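# Rest both red balls at separate gripper grasp points

## Task

Finish with the two red balls each sitting very close to the grasp point of its own gripper (one ball per gripper, not both at the same one). At the end neither gripper may be holding or carrying anything, both stands must still be standing upright, and the result must stay in place by itself rather than being propped up or pinned by the robot.

## Robot and tools

Robot: two arms, left_arm and right_arm, mounted on one upright column behind the near edge of the table. left_arm is the robot's own left and sits on the +y side. Image left and right do not tell you which arm is which. Base roots in the scene frame: left_arm at (-0.011, +0.030, +0.500) m and right_arm at (-0.024, -0.030, +0.500) m, both with quat_wxyz (+0.995, 0, 0, -0.102). The robot faces roughly +x and may be slightly rotated about the column. Each arm has 7 joints (shoulder pitch, shoulder roll, upper arm roll, elbow, forearm roll, wrist pitch, wrist yaw) plus a parallel gripper. The wrist pitch range is only ±0.785 rad, and an elbow never fully straightens.

Scene frame: z = 0 is the table top, +z is up, +x points away from the robot over the table, and +y is toward the robot's left. The origin is 0.07 m behind the centre of the near table edge. State lines read `left_arm: …` | `right_arm: …` and give end_effector_position (m) and end_effector_quat_wxyz in this frame. The reported hand position can be somewhat wrong, especially with the arm far extended.

Gripper axes: +z runs out along the fingers, and the fingers close along y. The grasp point (end_effector_position) is midway between the closed finger pads, under 1 cm behind the tips. When the fingers close, the tips advance about 17 mm along +z. For this task, bring each grasp point right up to a ball, then leave the ball free, not squeezed.

execute_actions(actions): a list of actions. Each action is a list of up to 15 rows, and each row lasts one control step of 1/30 s. One action always spans 15 steps (0.5 s). If you give fewer rows, the last row repeats. Every row has 14 numbers, all in [-1, 1], covering both arms even if only one moves: left_arm dx, dy, dz, rx, ry, rz, opening, then right_arm dx, dy, dz, rx, ry, rz, opening. dx..rz are an offset, not a pose. They are expressed in that gripper's own axes and measured from the gripper's measured pose when the action began; every row refers back to that same start, not to the row before it. For the first action in a call, the start is the last pose reported in this scene. Scale: 1.0 equals 0.6 m of translation or 180 degrees of rotation. rx, ry, rz form a single rotation vector. opening is absolute, not an offset: +1 is fully open (0.145 m) and -1 is closed. A full close needs roughly 0.5 s. An empty list just returns the current state and images.

Per step, the commanded pose is clipped to at most 70 mm and 16 degrees from the measured pose. The IK favours position over orientation. A large offset may need several actions, because an arm stops at its last clipped pose. "Hand target" lines show where each gripper is currently being driven. Step readings list end_effector_position at some steps. A HELD tag for an arm means part of its command was held back. A "pose unreachable" line means the clearance check altered or blocked that arm's command.

move(target, speed, blocking): target is one 14-number row laid out as above. Its offsets are in gripper axes with the same scale, measured from the pose in the most recent result that showed one. Each gripper follows a straight path toward its target, and both paths end together after 0.5 to 10 s (cut off at 10 s). Rotation takes the shorter way. speed is in m/s, from 0.002 to 0.5 (default 0.25), and the rotation cap is twice that value in rad/s. Openings are sent when the move starts. The paths do not avoid obstacles or the other arm. A gripper may lag, drift, or briefly go much faster than speed, especially near full extension. The result adds a "move:" line giving the ending (done, off_target, moving, held, fault) and any limits that acted: paced means the sent pose was clipped, and held means a check blocked steps, after which a sudden fast catch-up can happen. It also gives each gripper's remaining distance to target. If blocking=false, you get control back after 0.5 s. Use wait(0) to check progress, and call wait or stop before sending new rows or moves.

wait(seconds): 0 to 10. Lets the scene run on the last commands. stop(): brakes a running move, which needs some distance. The fingers keep moving.

zoom_image(camera, region): camera is cam_high, cam_low, cam_left_wrist or cam_right_wrist. region is [x0, y0, x1, y1] in image pixels from the top-left, at most 504 by 504. All images are 672x504. The calibration lines give K, distortion and T_world_to_cam for each camera, but real cameras can be a couple of degrees and millimetres off. The wrist camera poses are derived from joint readings.

read_manual(section): returns licence texts only. finished_scene(scene): pass the current scene's number. It ends the scene for good after the last command has been held, so the balls must already rest at the grasp points with the grippers empty.

Grip: grip_measured uses the same scale as opening. Commanding lower than it squeezes, up to about 10 N per pad. Fast closes can press harder. Objects may occasionally be tugged or nudged.

Avoid: knocking anything off the table, toppling a stand, dropping things, slamming or pressing hard. Contact gets harder with faster motion or with a target set deeper past the contact point. Do not let the arms hit or push each other. To keep an arm still, give it an offset back to its wanted pose in the first call, then zeros, with the right opening. Holding loads heats motors: a MOTOR HOT line appears at 85 °C, and at 100 °C an OVER-TEMPERATURE FAULT stops the arm. Any FAULT stop costs time. Smooth, low-effort, quick motion is preferred.

Each tool is called after "Call:" as name([rows], argument=value, ...), one row to a line, values as JSON.

## Session

I'll start by looking at the current state of the scene.

Call:
execute_actions(actions=[])

Scene clock: 0.00 s.
left_arm: end_effector_position=(+0.4190, +0.3244, +0.2355) grip_measured=+1.00 end_effector_quat_wxyz=(+0.369, -0.161, +0.842, +0.359) | right_arm: end_effector_position=(+0.2156, -0.1435, +0.2146) grip_measured=+1.00 end_effector_quat_wxyz=(+0.082, -0.077, +0.989, -0.092)
Joint positions: left_arm=[ 0.893  0.836 -1.337  1.052 -1.533 -0.221  1.202  0.145] | right_arm=[ 0.969  0.585 -1.471  1.815 -0.826 -0.677  1.505  0.145]
Joint velocities: left_arm=[-0.055  0.187 -0.002 -0.007  0.066 -0.022  0.007  0.   ] | right_arm=[-0.033  0.055 -0.022 -0.007  0.081  0.11  -0.081  0.   ]
Hand target (left_arm): +0.419, +0.324, +0.235; +0.369, -0.161, +0.842, +0.359
Hand target (right_arm): +0.216, -0.144, +0.215; +0.082, -0.077, +0.989, -0.092

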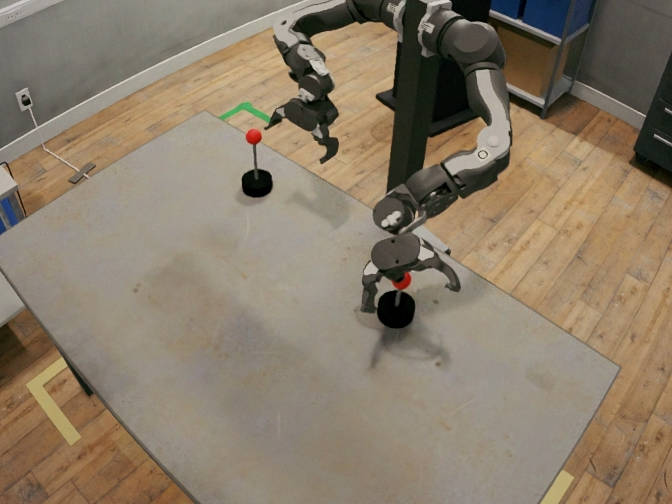

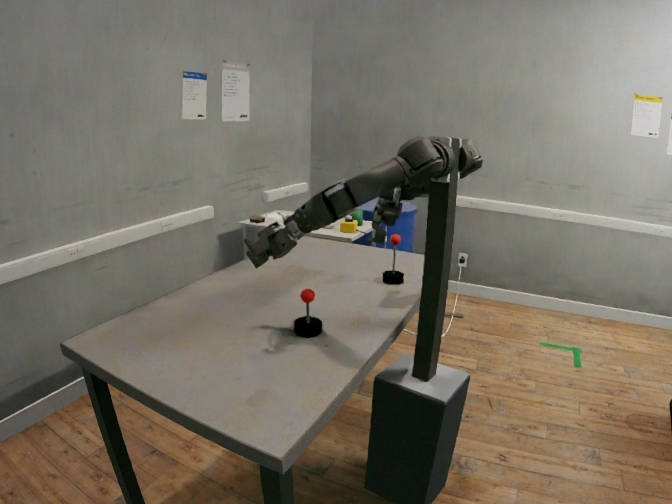

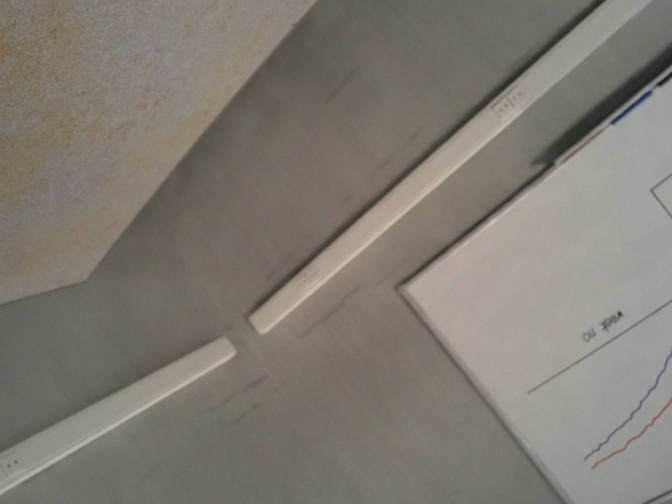

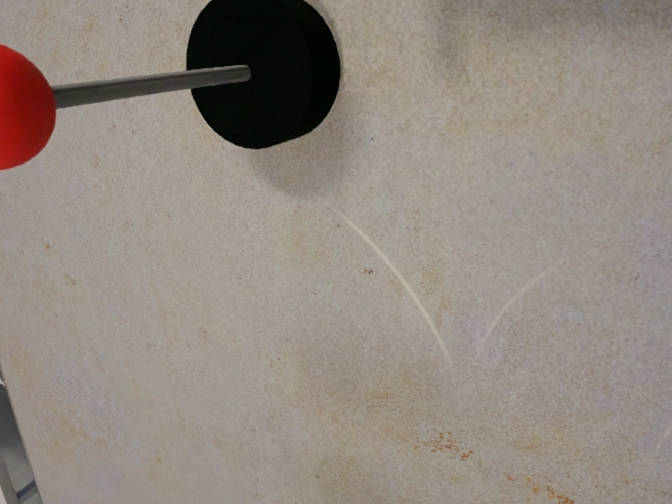

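Call:
zoom_image(camera="cam_high", region=[220, 110, 300, 210])

Call:
zoom_image(camera="cam_high", region=[350, 240, 470, 340])

Call:
zoom_image(camera="cam_low", region=[270, 270, 350, 350])

Call:
zoom_image(camera="cam_low", region=[355, 215, 435, 295])

Region (220, 110, 300, 210) of cam_high's 672x504 image, scaled by 5.040, with more detail than that image has; it fills the left 403 columns of this view, and the rest is white.

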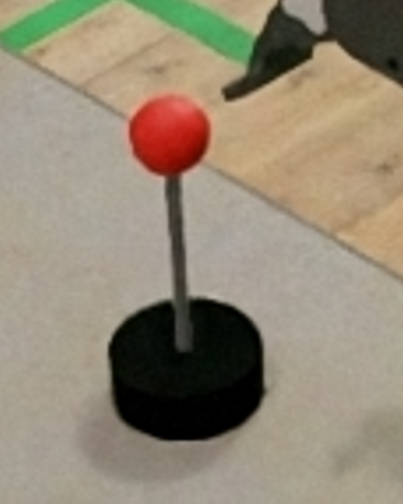

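Region (350, 240, 470, 340) of cam_high's 672x504 image, scaled by 4.200, with more detail than that image has.

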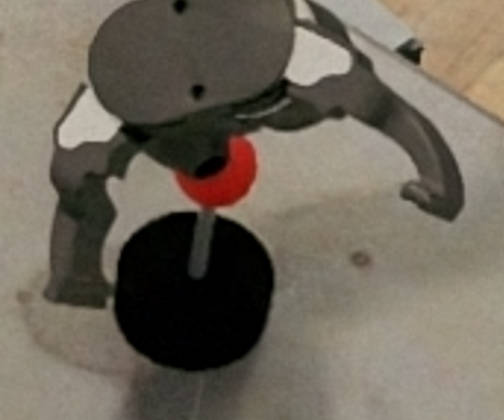

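Region (270, 270, 350, 350) of cam_low's 672x504 image, scaled by 6.300, with more detail than that image has.

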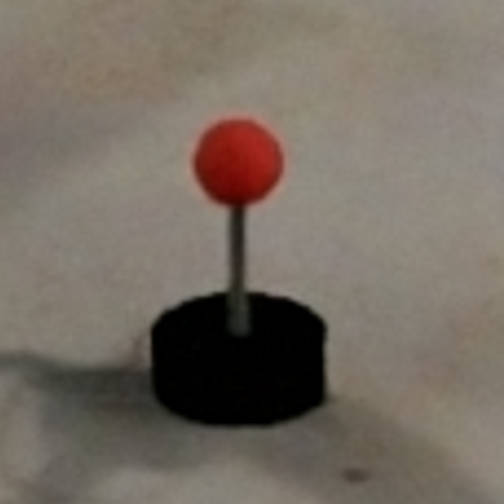

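Region (355, 215, 435, 295) of cam_low's 672x504 image, scaled by 6.300, with more detail than that image has.

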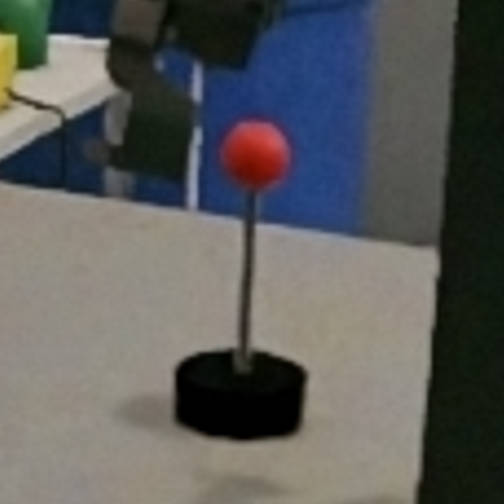

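Call:
zoom_image(camera="cam_low", region=[230, 200, 330, 280])

Call:
zoom_image(camera="cam_high", region=[250, 70, 360, 180])

Call:
zoom_image(camera="cam_right_wrist", region=[0, 0, 360, 200])

Call:
zoom_image(camera="cam_low", region=[340, 170, 440, 260])

Region (230, 200, 330, 280) of cam_low's 672x504 image, scaled by 5.040, with more detail than that image has; it fills the top 403 rows of this view, and the rest is white.

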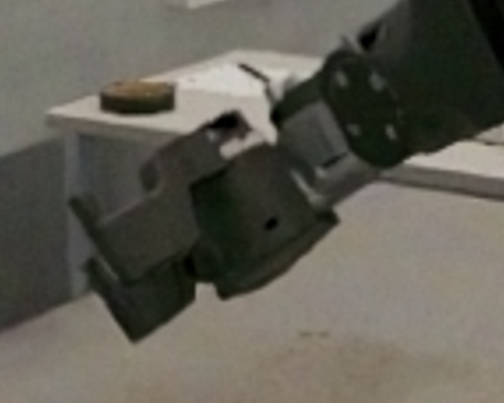

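Region (250, 70, 360, 180) of cam_high's 672x504 image, scaled by 4.582, with more detail than that image has.

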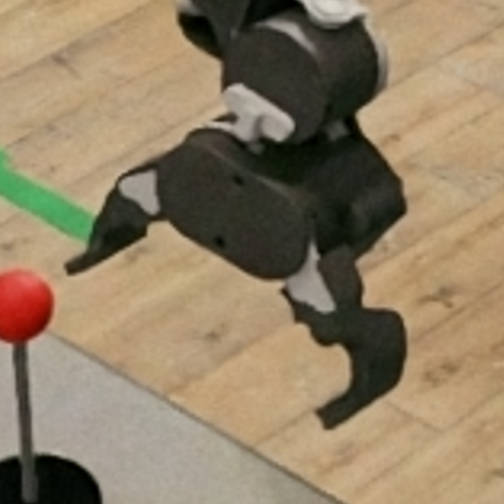

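Region (0, 0, 360, 200) of cam_right_wrist's 672x504 image, scaled by 1.400, with more detail than that image has.

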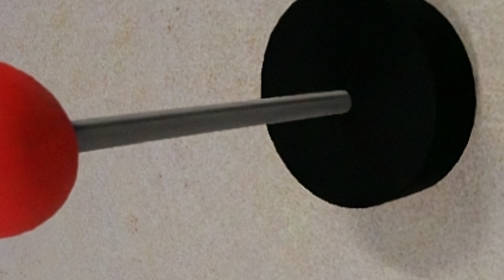

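Region (340, 170, 440, 260) of cam_low's 672x504 image, scaled by 5.040, with more detail than that image has; it fills the top 454 rows of this view, and the rest is white.

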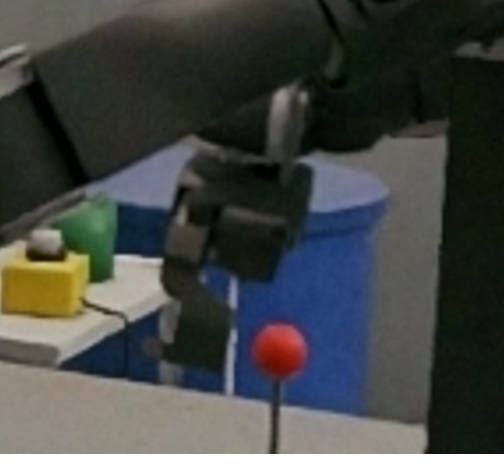

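Call:
execute_actions(actions=[])

Scene clock: 120.00 s.
left_arm: end_effector_position=(+0.4190, +0.3244, +0.2355) grip_measured=+1.00 end_effector_quat_wxyz=(+0.369, -0.161, +0.842, +0.359) | right_arm: end_effector_position=(+0.2156, -0.1435, +0.2146) grip_measured=+1.00 end_effector_quat_wxyz=(+0.082, -0.077, +0.989, -0.092)
Joint positions: left_arm=[ 0.893  0.836 -1.337  1.052 -1.533 -0.221  1.202  0.145] | right_arm=[ 0.969  0.585 -1.471  1.815 -0.826 -0.677  1.505  0.145]
Joint velocities: left_arm=[ 0.011  0.055 -0.002 -0.007 -0.051 -0.022 -0.051  0.   ] | right_arm=[ 0.033  0.077 -0.022  0.007  0.037 -0.022 -0.051  0.   ]
Hand target (left_arm): +0.419, +0.324, +0.235; +0.369, -0.161, +0.842, +0.359
Hand target (right_arm): +0.216, -0.144, +0.215; +0.082, -0.077, +0.989, -0.092

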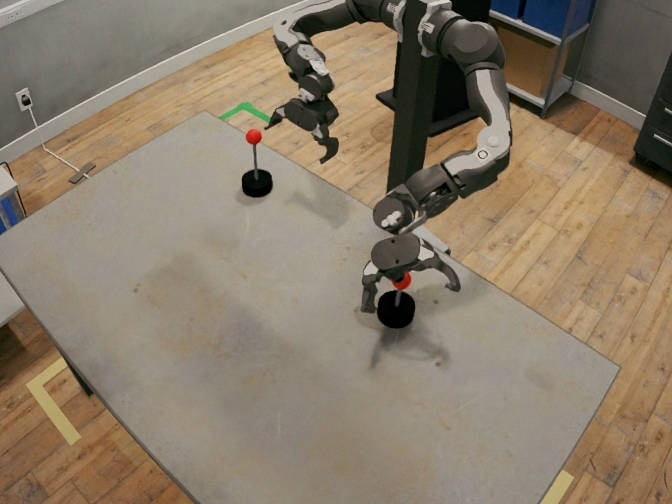

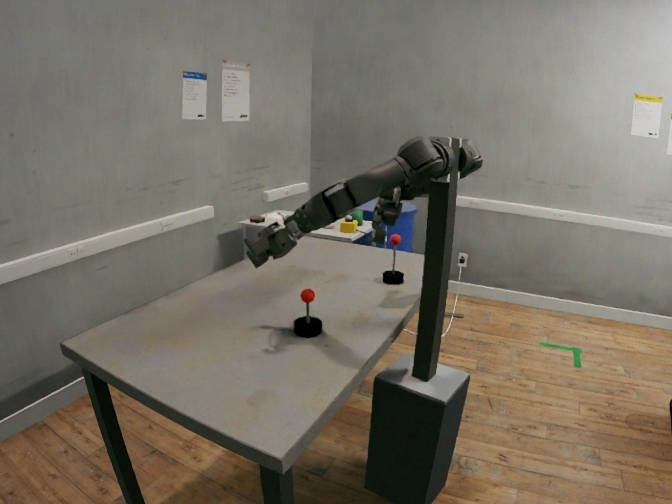

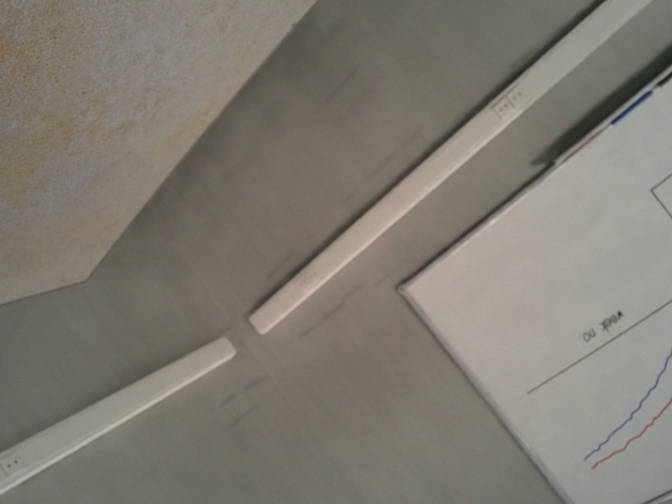

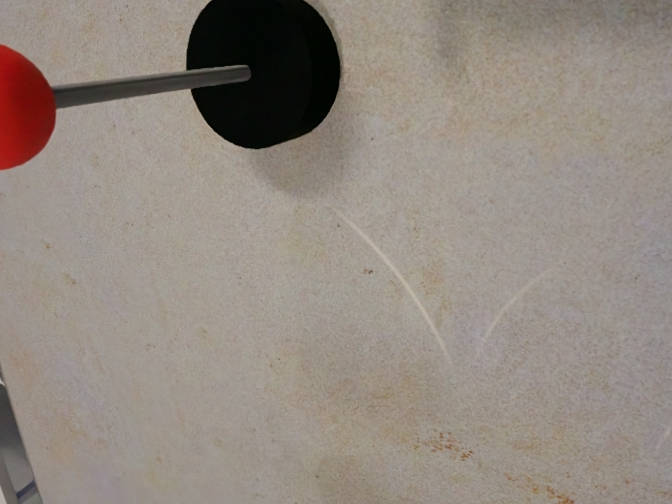

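Nothing has moved. Next I'll take both grippers to pre-approach poses about 5 cm short of each ball.

Call:
move(target=[0.2173, -0.0740, -0.1729, 0.0562, 0.2316, -0.0897, 1, 0.0395, -0.2228, 0.0413, 0, 0, 0.2546, 1], speed=0.4)

Scene clock: 123.47 s.
left_arm: end_effector_position=(+0.3032, +0.2189, +0.1651) grip_measured=+1.00 end_effector_quat_wxyz=(+0.107, -0.352, +0.918, +0.150) | right_arm: end_effector_position=(+0.2121, -0.2814, +0.2107) grip_measured=+1.00 end_effector_quat_wxyz=(+0.105, +0.314, +0.942, -0.053)
Joint positions: left_arm=[ 0.586  0.832 -0.974  1.43  -0.927 -0.083  1.46   0.145] | right_arm=[ 0.795  1.001 -1.181  1.709 -0.788 -0.38   1.261  0.145]
Joint velocities: left_arm=[-0.011  0.033 -0.017  0.017  0.051 -0.007 -0.037  0.   ] | right_arm=[-0.077 -0.033  0.017 -0.002  0.051  0.022 -0.095 -0.   ]
Hand target (left_arm): +0.303, +0.218, +0.165; +0.106, -0.353, +0.917, +0.150
Hand target (right_arm): +0.212, -0.280, +0.210; +0.104, +0.316, +0.942, -0.050
Off the commanded pose (left_arm): 0.002 m, 1 deg.
Off the commanded pose (right_arm): 0.004 m, 1 deg.
move: off_target (right_arm)
camera_calibration (this result's frames):
cam_left_wrist: T_world_to_cam=[[-0.678434, 0.522983, 0.515961, -0.00174076], [0.734036, 0.511507, 0.446712, -0.391168], [-0.030295, 0.681798, -0.730913, 0.0337913], [0, 0, 0, 1]] pos_world=[0.286974, 0.177957, 0.200336]
cam_right_wrist: T_world_to_cam=[[0.658002, 0.671874, -0.340028, 0.125312], [0.742658, -0.504384, 0.440517, -0.386347], [0.124468, -0.542386, -0.830858, 0.051311], [0, 0, 0, 1]] pos_world=[0.198081, -0.251231, 0.255434]

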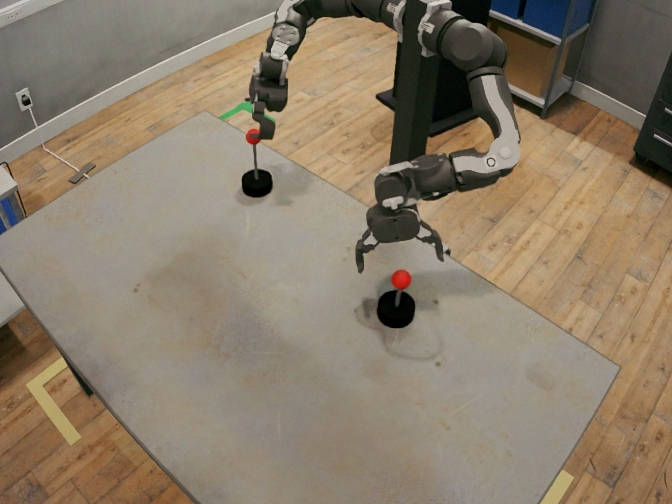

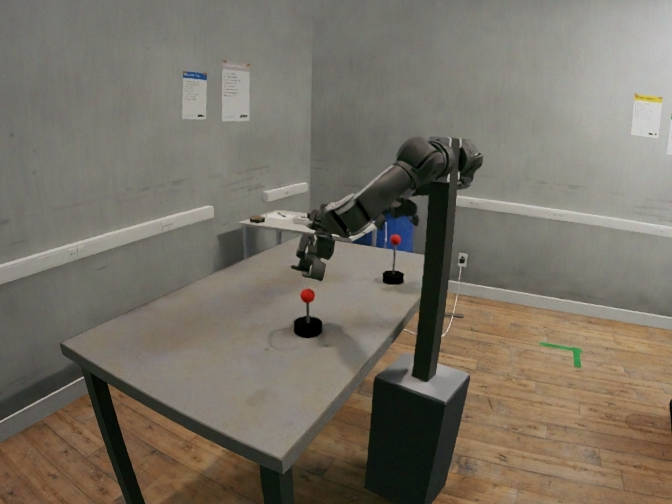

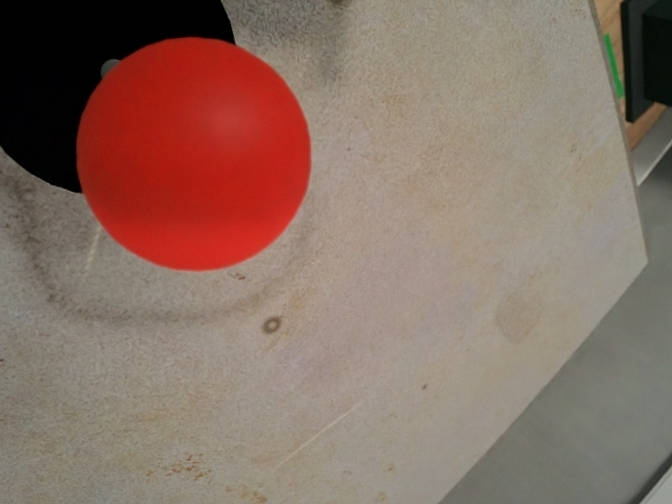

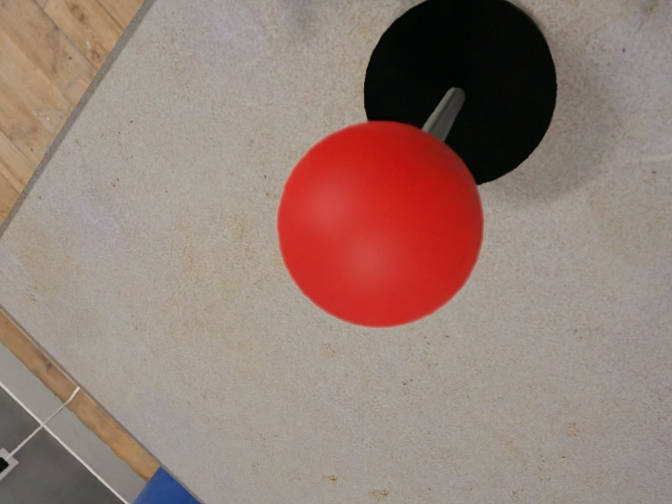

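Call:
zoom_image(camera="cam_left_wrist", region=[60, 20, 330, 290])

Call:
zoom_image(camera="cam_right_wrist", region=[260, 100, 500, 340])

Region (60, 20, 330, 290) of cam_left_wrist's 672x504 image, scaled by 1.867, with more detail than that image has.

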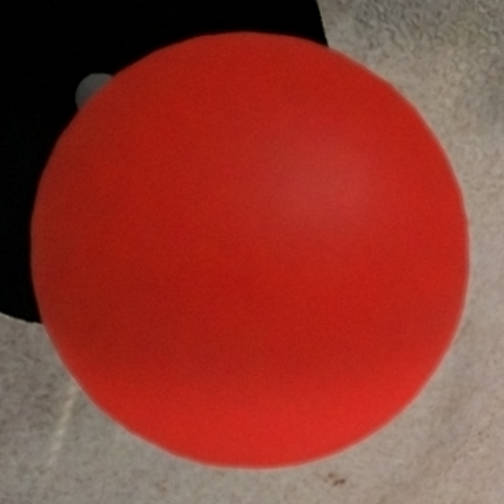

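Region (260, 100, 500, 340) of cam_right_wrist's 672x504 image, scaled by 2.100, with more detail than that image has.

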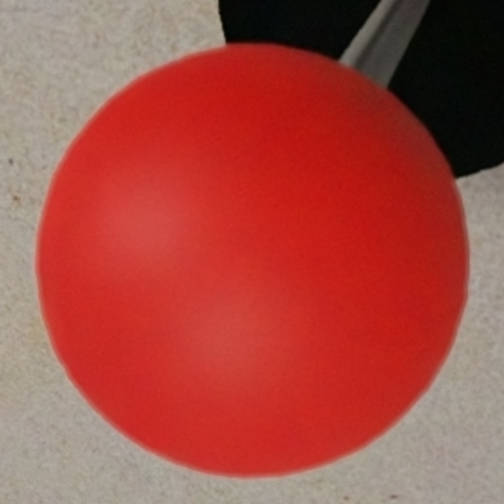

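Call:
move(target=[0.0397, -0.0040, 0.0750, 0, 0, 0, 0.15, 0.0030, -0.0188, 0.0760, 0, 0, 0, 0.15], speed=0.12)

Scene clock: 214.10 s.
left_arm: end_effector_position=(+0.2907, +0.2193, +0.1153) grip_measured=+0.15 end_effector_quat_wxyz=(+0.104, -0.352, +0.918, +0.153) | right_arm: end_effector_position=(+0.2120, -0.2983, +0.1674) grip_measured=+0.15 end_effector_quat_wxyz=(+0.105, +0.318, +0.941, -0.056)
Joint positions: left_arm=[ 0.499  0.74  -0.997  1.272 -1.017 -0.064  1.313  0.087] | right_arm=[ 0.708  0.951 -1.198  1.531 -0.926 -0.405  1.084  0.087]
Joint velocities: left_arm=[-0.077  0.011 -0.027 -0.002 -0.022 -0.037 -0.037 -0.   ] | right_arm=[ 0.033 -0.033 -0.012  0.002 -0.007 -0.022  0.081 -0.   ]
Hand target (left_arm): +0.292, +0.219, +0.115; +0.106, -0.352, +0.917, +0.151
Hand target (right_arm): +0.212, -0.296, +0.166; +0.104, +0.315, +0.942, -0.053
Off the commanded pose (left_arm): 0.001 m, 0 deg.
Off the commanded pose (right_arm): 0.002 m, 1 deg.
move: done
camera_calibration (this result's frames):
cam_left_wrist: T_world_to_cam=[[-0.675563, 0.520122, 0.522578, 0.0143072], [0.7364, 0.511035, 0.443348, -0.360113], [-0.0364605, 0.684336, -0.728255, -0.00231665], [0, 0, 0, 1]] pos_world=[0.274768, 0.178174, 0.150492]
cam_right_wrist: T_world_to_cam=[[0.663641, 0.664969, -0.342632, 0.119241], [0.738327, -0.508653, 0.442882, -0.376445], [0.120222, -0.54689, -0.828528, 0.00533268], [0, 0, 0, 1]] pos_world=[0.198165, -0.267856, 0.211995]

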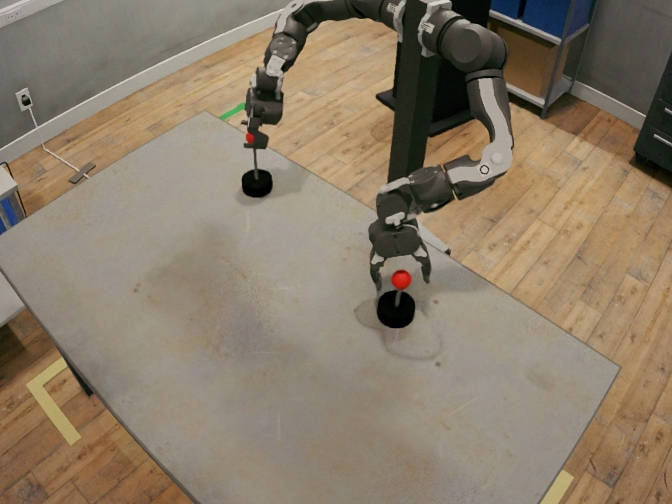

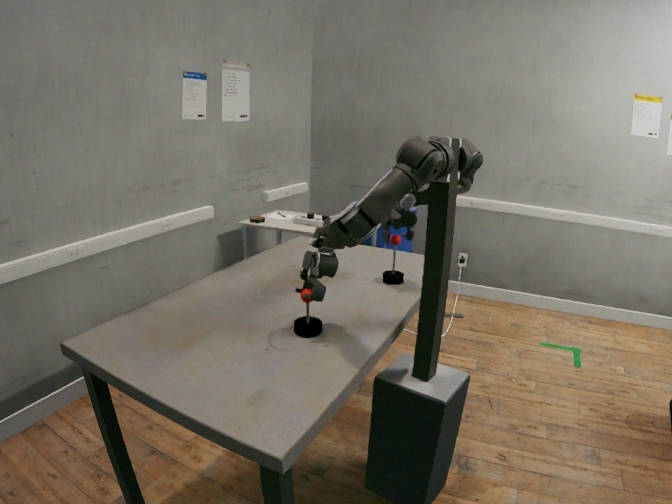

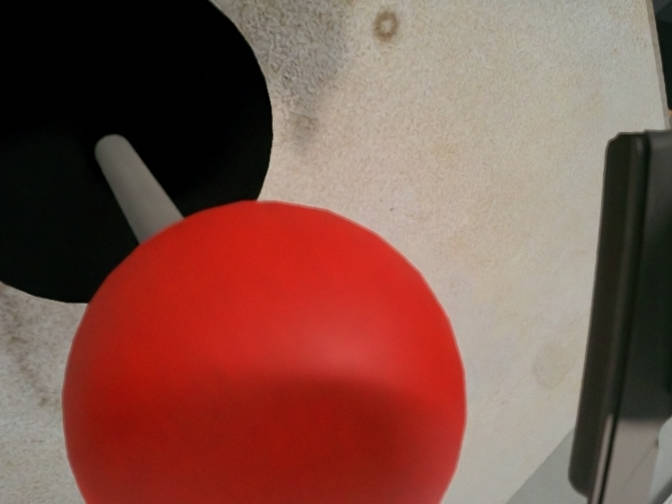

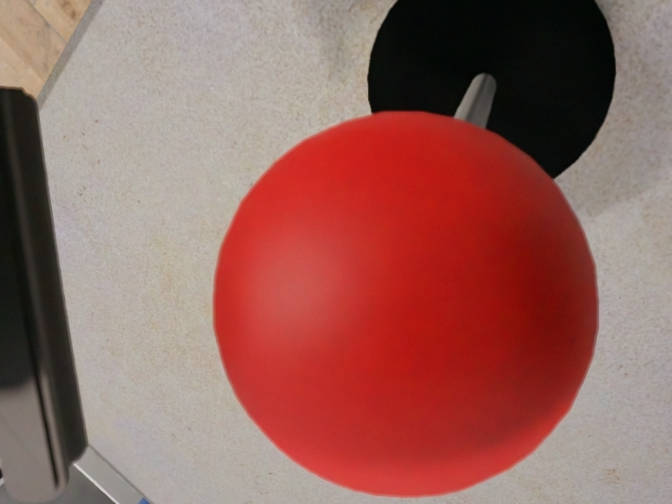

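Call:
zoom_image(camera="cam_left_wrist", region=[40, 180, 490, 504])

Call:
zoom_image(camera="cam_right_wrist", region=[195, 94, 615, 504])

Call:
zoom_image(camera="cam_left_wrist", region=[540, 110, 672, 504])

Call:
zoom_image(camera="cam_right_wrist", region=[0, 70, 140, 504])

Call:
zoom_image(camera="cam_high", region=[355, 225, 445, 315])

Call:
zoom_image(camera="cam_high", region=[220, 90, 300, 170])

Call:
zoom_image(camera="cam_low", region=[280, 245, 350, 315])

Call:
zoom_image(camera="cam_low", region=[365, 200, 430, 265])

Region (40, 180, 490, 504) of cam_left_wrist's 672x504 image, scaled by 1.120, with more detail than that image has; it fills the top 363 rows of this view, and the rest is white.

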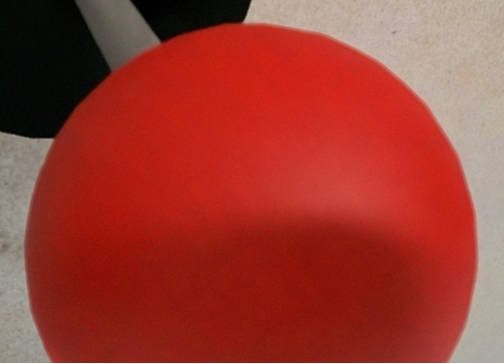

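Region (195, 94, 615, 504) of cam_right_wrist's 672x504 image, scaled by 1.200, with more detail than that image has; it fills the top 492 rows of this view, and the rest is white.

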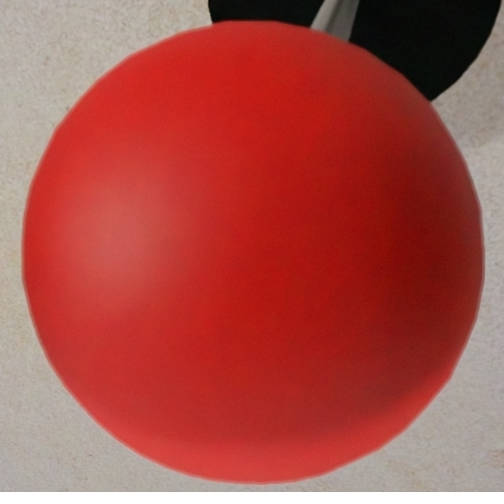

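Region (540, 110, 672, 504) of cam_left_wrist's 672x504 image, scaled by 1.279, with more detail than that image has; it fills the left 169 columns of this view, and the rest is white.

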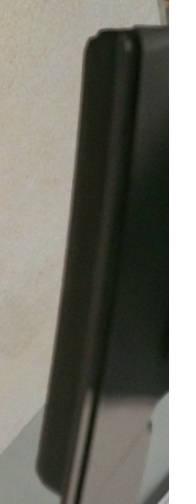

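Region (0, 70, 140, 504) of cam_right_wrist's 672x504 image, scaled by 1.161, with more detail than that image has; it fills the left 163 columns of this view, and the rest is white.

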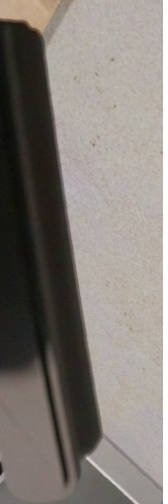

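Region (355, 225, 445, 315) of cam_high's 672x504 image, scaled by 5.600, with more detail than that image has.

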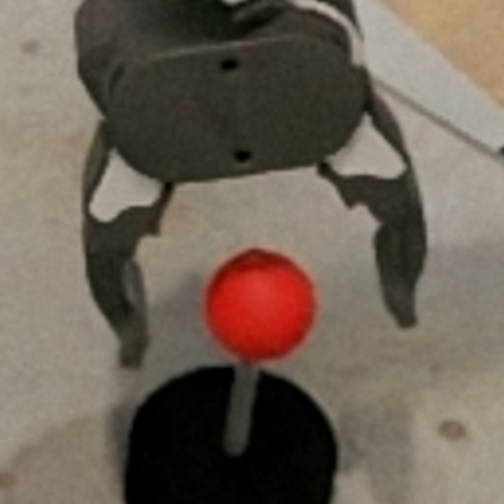

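Region (220, 90, 300, 170) of cam_high's 672x504 image, scaled by 6.300, with more detail than that image has.

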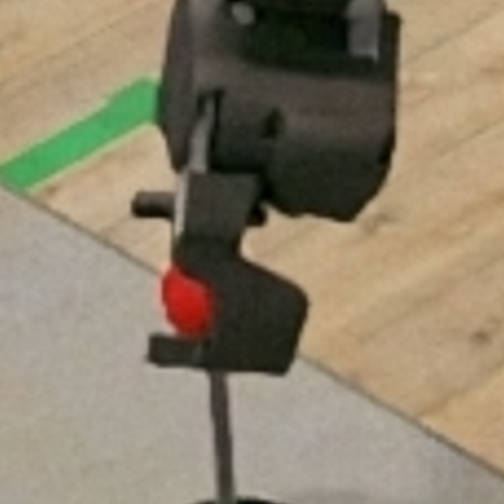

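Region (280, 245, 350, 315) of cam_low's 672x504 image, scaled by 7.200, with more detail than that image has.

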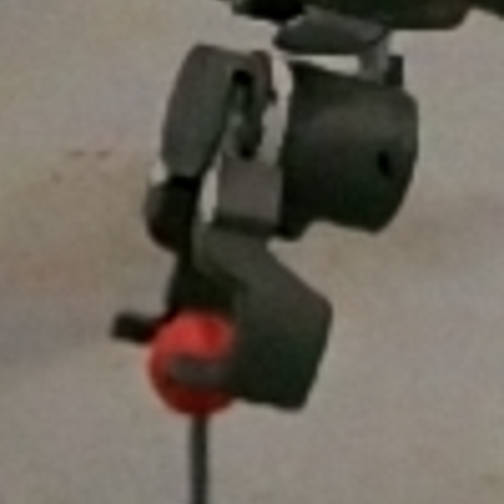

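Region (365, 200, 430, 265) of cam_low's 672x504 image, scaled by 7.754, with more detail than that image has.

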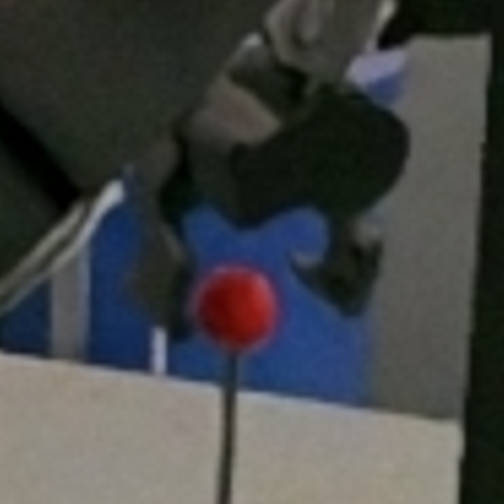

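Call:
execute_actions([
  [
[-0.0004,-0.0021,-0.0007,0.0015,-0.0008,-0.0005,0.25, 0.0026,0.0014,0.0014,-0.0018,0.0012,-0.0018,0.25],
[-0.0007,-0.0023,-0.0005,0.0015,-0.0008,-0.0005,0.35, 0.0028,0.0018,0.0021,-0.0018,0.0012,-0.0018,0.35],
[-0.0011,-0.0025,-0.0003,0.0015,-0.0008,-0.0005,0.45, 0.0031,0.0024,0.0030,-0.0018,0.0012,-0.0018,0.45],
[-0.0016,-0.0029,-0.0001,0.0015,-0.0008,-0.0005,0.55, 0.0035,0.0031,0.0040,-0.0018,0.0012,-0.0018,0.55],
[-0.0020,-0.0032,0.0001,0.0015,-0.0008,-0.0005,0.65, 0.0039,0.0038,0.0049,-0.0018,0.0012,-0.0018,0.65],
[-0.0024,-0.0034,0.0003,0.0015,-0.0008,-0.0005,0.75, 0.0042,0.0044,0.0058,-0.0018,0.0012,-0.0018,0.75],
[-0.0027,-0.0036,0.0005,0.0015,-0.0008,-0.0005,0.85, 0.0044,0.0048,0.0065,-0.0018,0.0012,-0.0018,0.85],
[-0.0028,-0.0037,0.0005,0.0015,-0.0008,-0.0005,0.95, 0.0045,0.0050,0.0067,-0.0018,0.0012,-0.0018,0.95],
[-0.0028,-0.0037,0.0005,0.0015,-0.0008,-0.0005,1.0, 0.0045,0.0050,0.0067,-0.0018,0.0012,-0.0018,1.0]
],
])

Scene clock: 308.67 s.
left_arm: end_effector_position=(+0.2923, +0.2199, +0.1153) grip_measured=+1.00 end_effector_quat_wxyz=(+0.106, -0.353, +0.917, +0.154) | right_arm: end_effector_position=(+0.2135, -0.2961, +0.1648) grip_measured=+1.00 end_effector_quat_wxyz=(+0.106, +0.316, +0.941, -0.054)
Joint positions: left_arm=[ 0.503  0.737 -0.997  1.262 -1.019 -0.065  1.312  0.145] | right_arm=[ 0.704  0.938 -1.198  1.521 -0.936 -0.405  1.078  0.145]
Joint velocities: left_arm=[-0.011  0.011  0.002  0.012 -0.022 -0.007 -0.037 -0.   ] | right_arm=[-0.011  0.077 -0.007 -0.012 -0.022 -0.037 -0.007  0.   ]
Hand target (left_arm): +0.293, +0.219, +0.115; +0.106, -0.352, +0.918, +0.151
Hand target (right_arm): +0.212, -0.295, +0.163; +0.104, +0.315, +0.942, -0.053
Off the commanded pose (left_arm): 0.002 m, 0 deg.
Off the commanded pose (right_arm): 0.003 m, 0 deg.
Step readings (end_effector_position):
0: left_arm (+0.2907, +0.2193, +0.1153) | right_arm (+0.2120, -0.2984, +0.1674)
1: left_arm (+0.2907, +0.2193, +0.1153) | right_arm (+0.2121, -0.2982, +0.1674)
2: left_arm (+0.2908, +0.2193, +0.1153) | right_arm (+0.2122, -0.2982, +0.1674)
4: left_arm (+0.2910, +0.2194, +0.1152) | right_arm (+0.2128, -0.2982, +0.1670)
8: left_arm (+0.2923, +0.2201, +0.1154) | right_arm (+0.2136, -0.2957, +0.1649)
15: end_effector_position above
camera_calibration (this result's frames):
cam_left_wrist: T_world_to_cam=[[-0.67852, 0.516537, 0.522303, 0.0167159], [0.733638, 0.512529, 0.446194, -0.361497], [-0.0372197, 0.685933, -0.726712, -0.00294962], [0, 0, 0, 1]] pos_world=[0.27644, 0.178666, 0.150424]
cam_right_wrist: T_world_to_cam=[[0.660764, 0.669159, -0.340025, 0.117243], [0.740124, -0.50546, 0.443539, -0.374847], [0.124929, -0.544735, -0.829251, 0.00398893], [0, 0, 0, 1]] pos_world=[0.199465, -0.265751, 0.209432]

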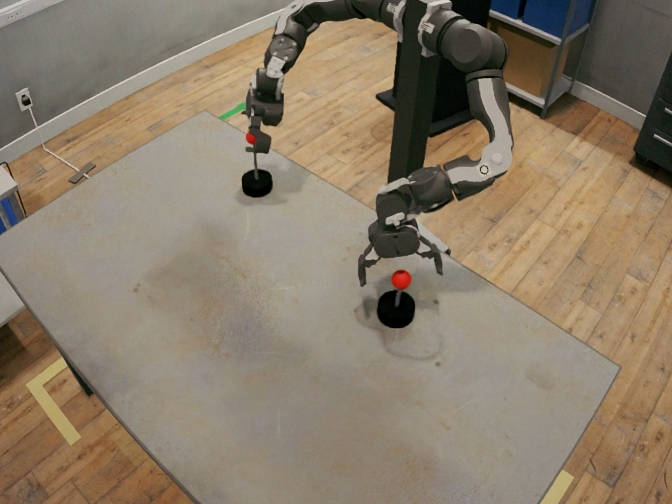

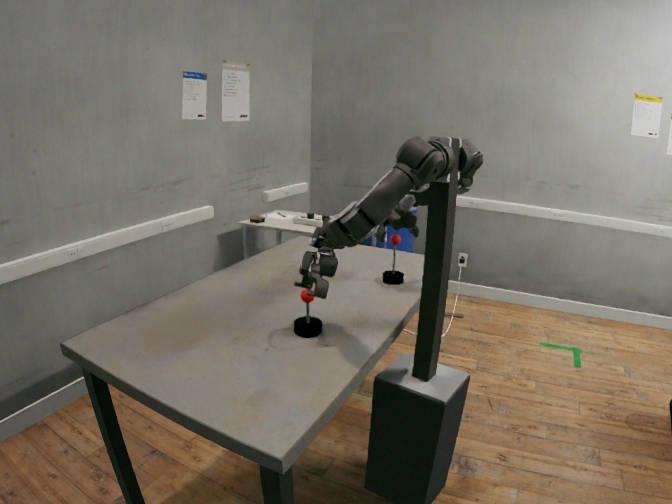

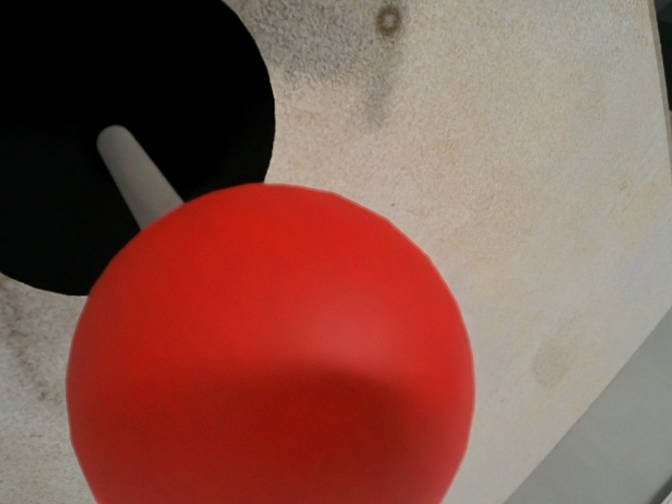

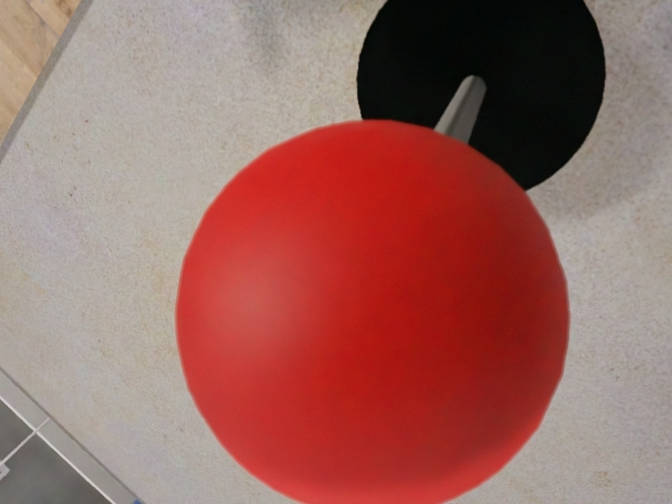

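Both grasp points are now within about 1 mm of my estimate of each ball's centre. The fingers are open and both stands are upright, so I'm finishing scene 1.

Call:
finished_scene(scene=1)

The scene is finished: the task was done.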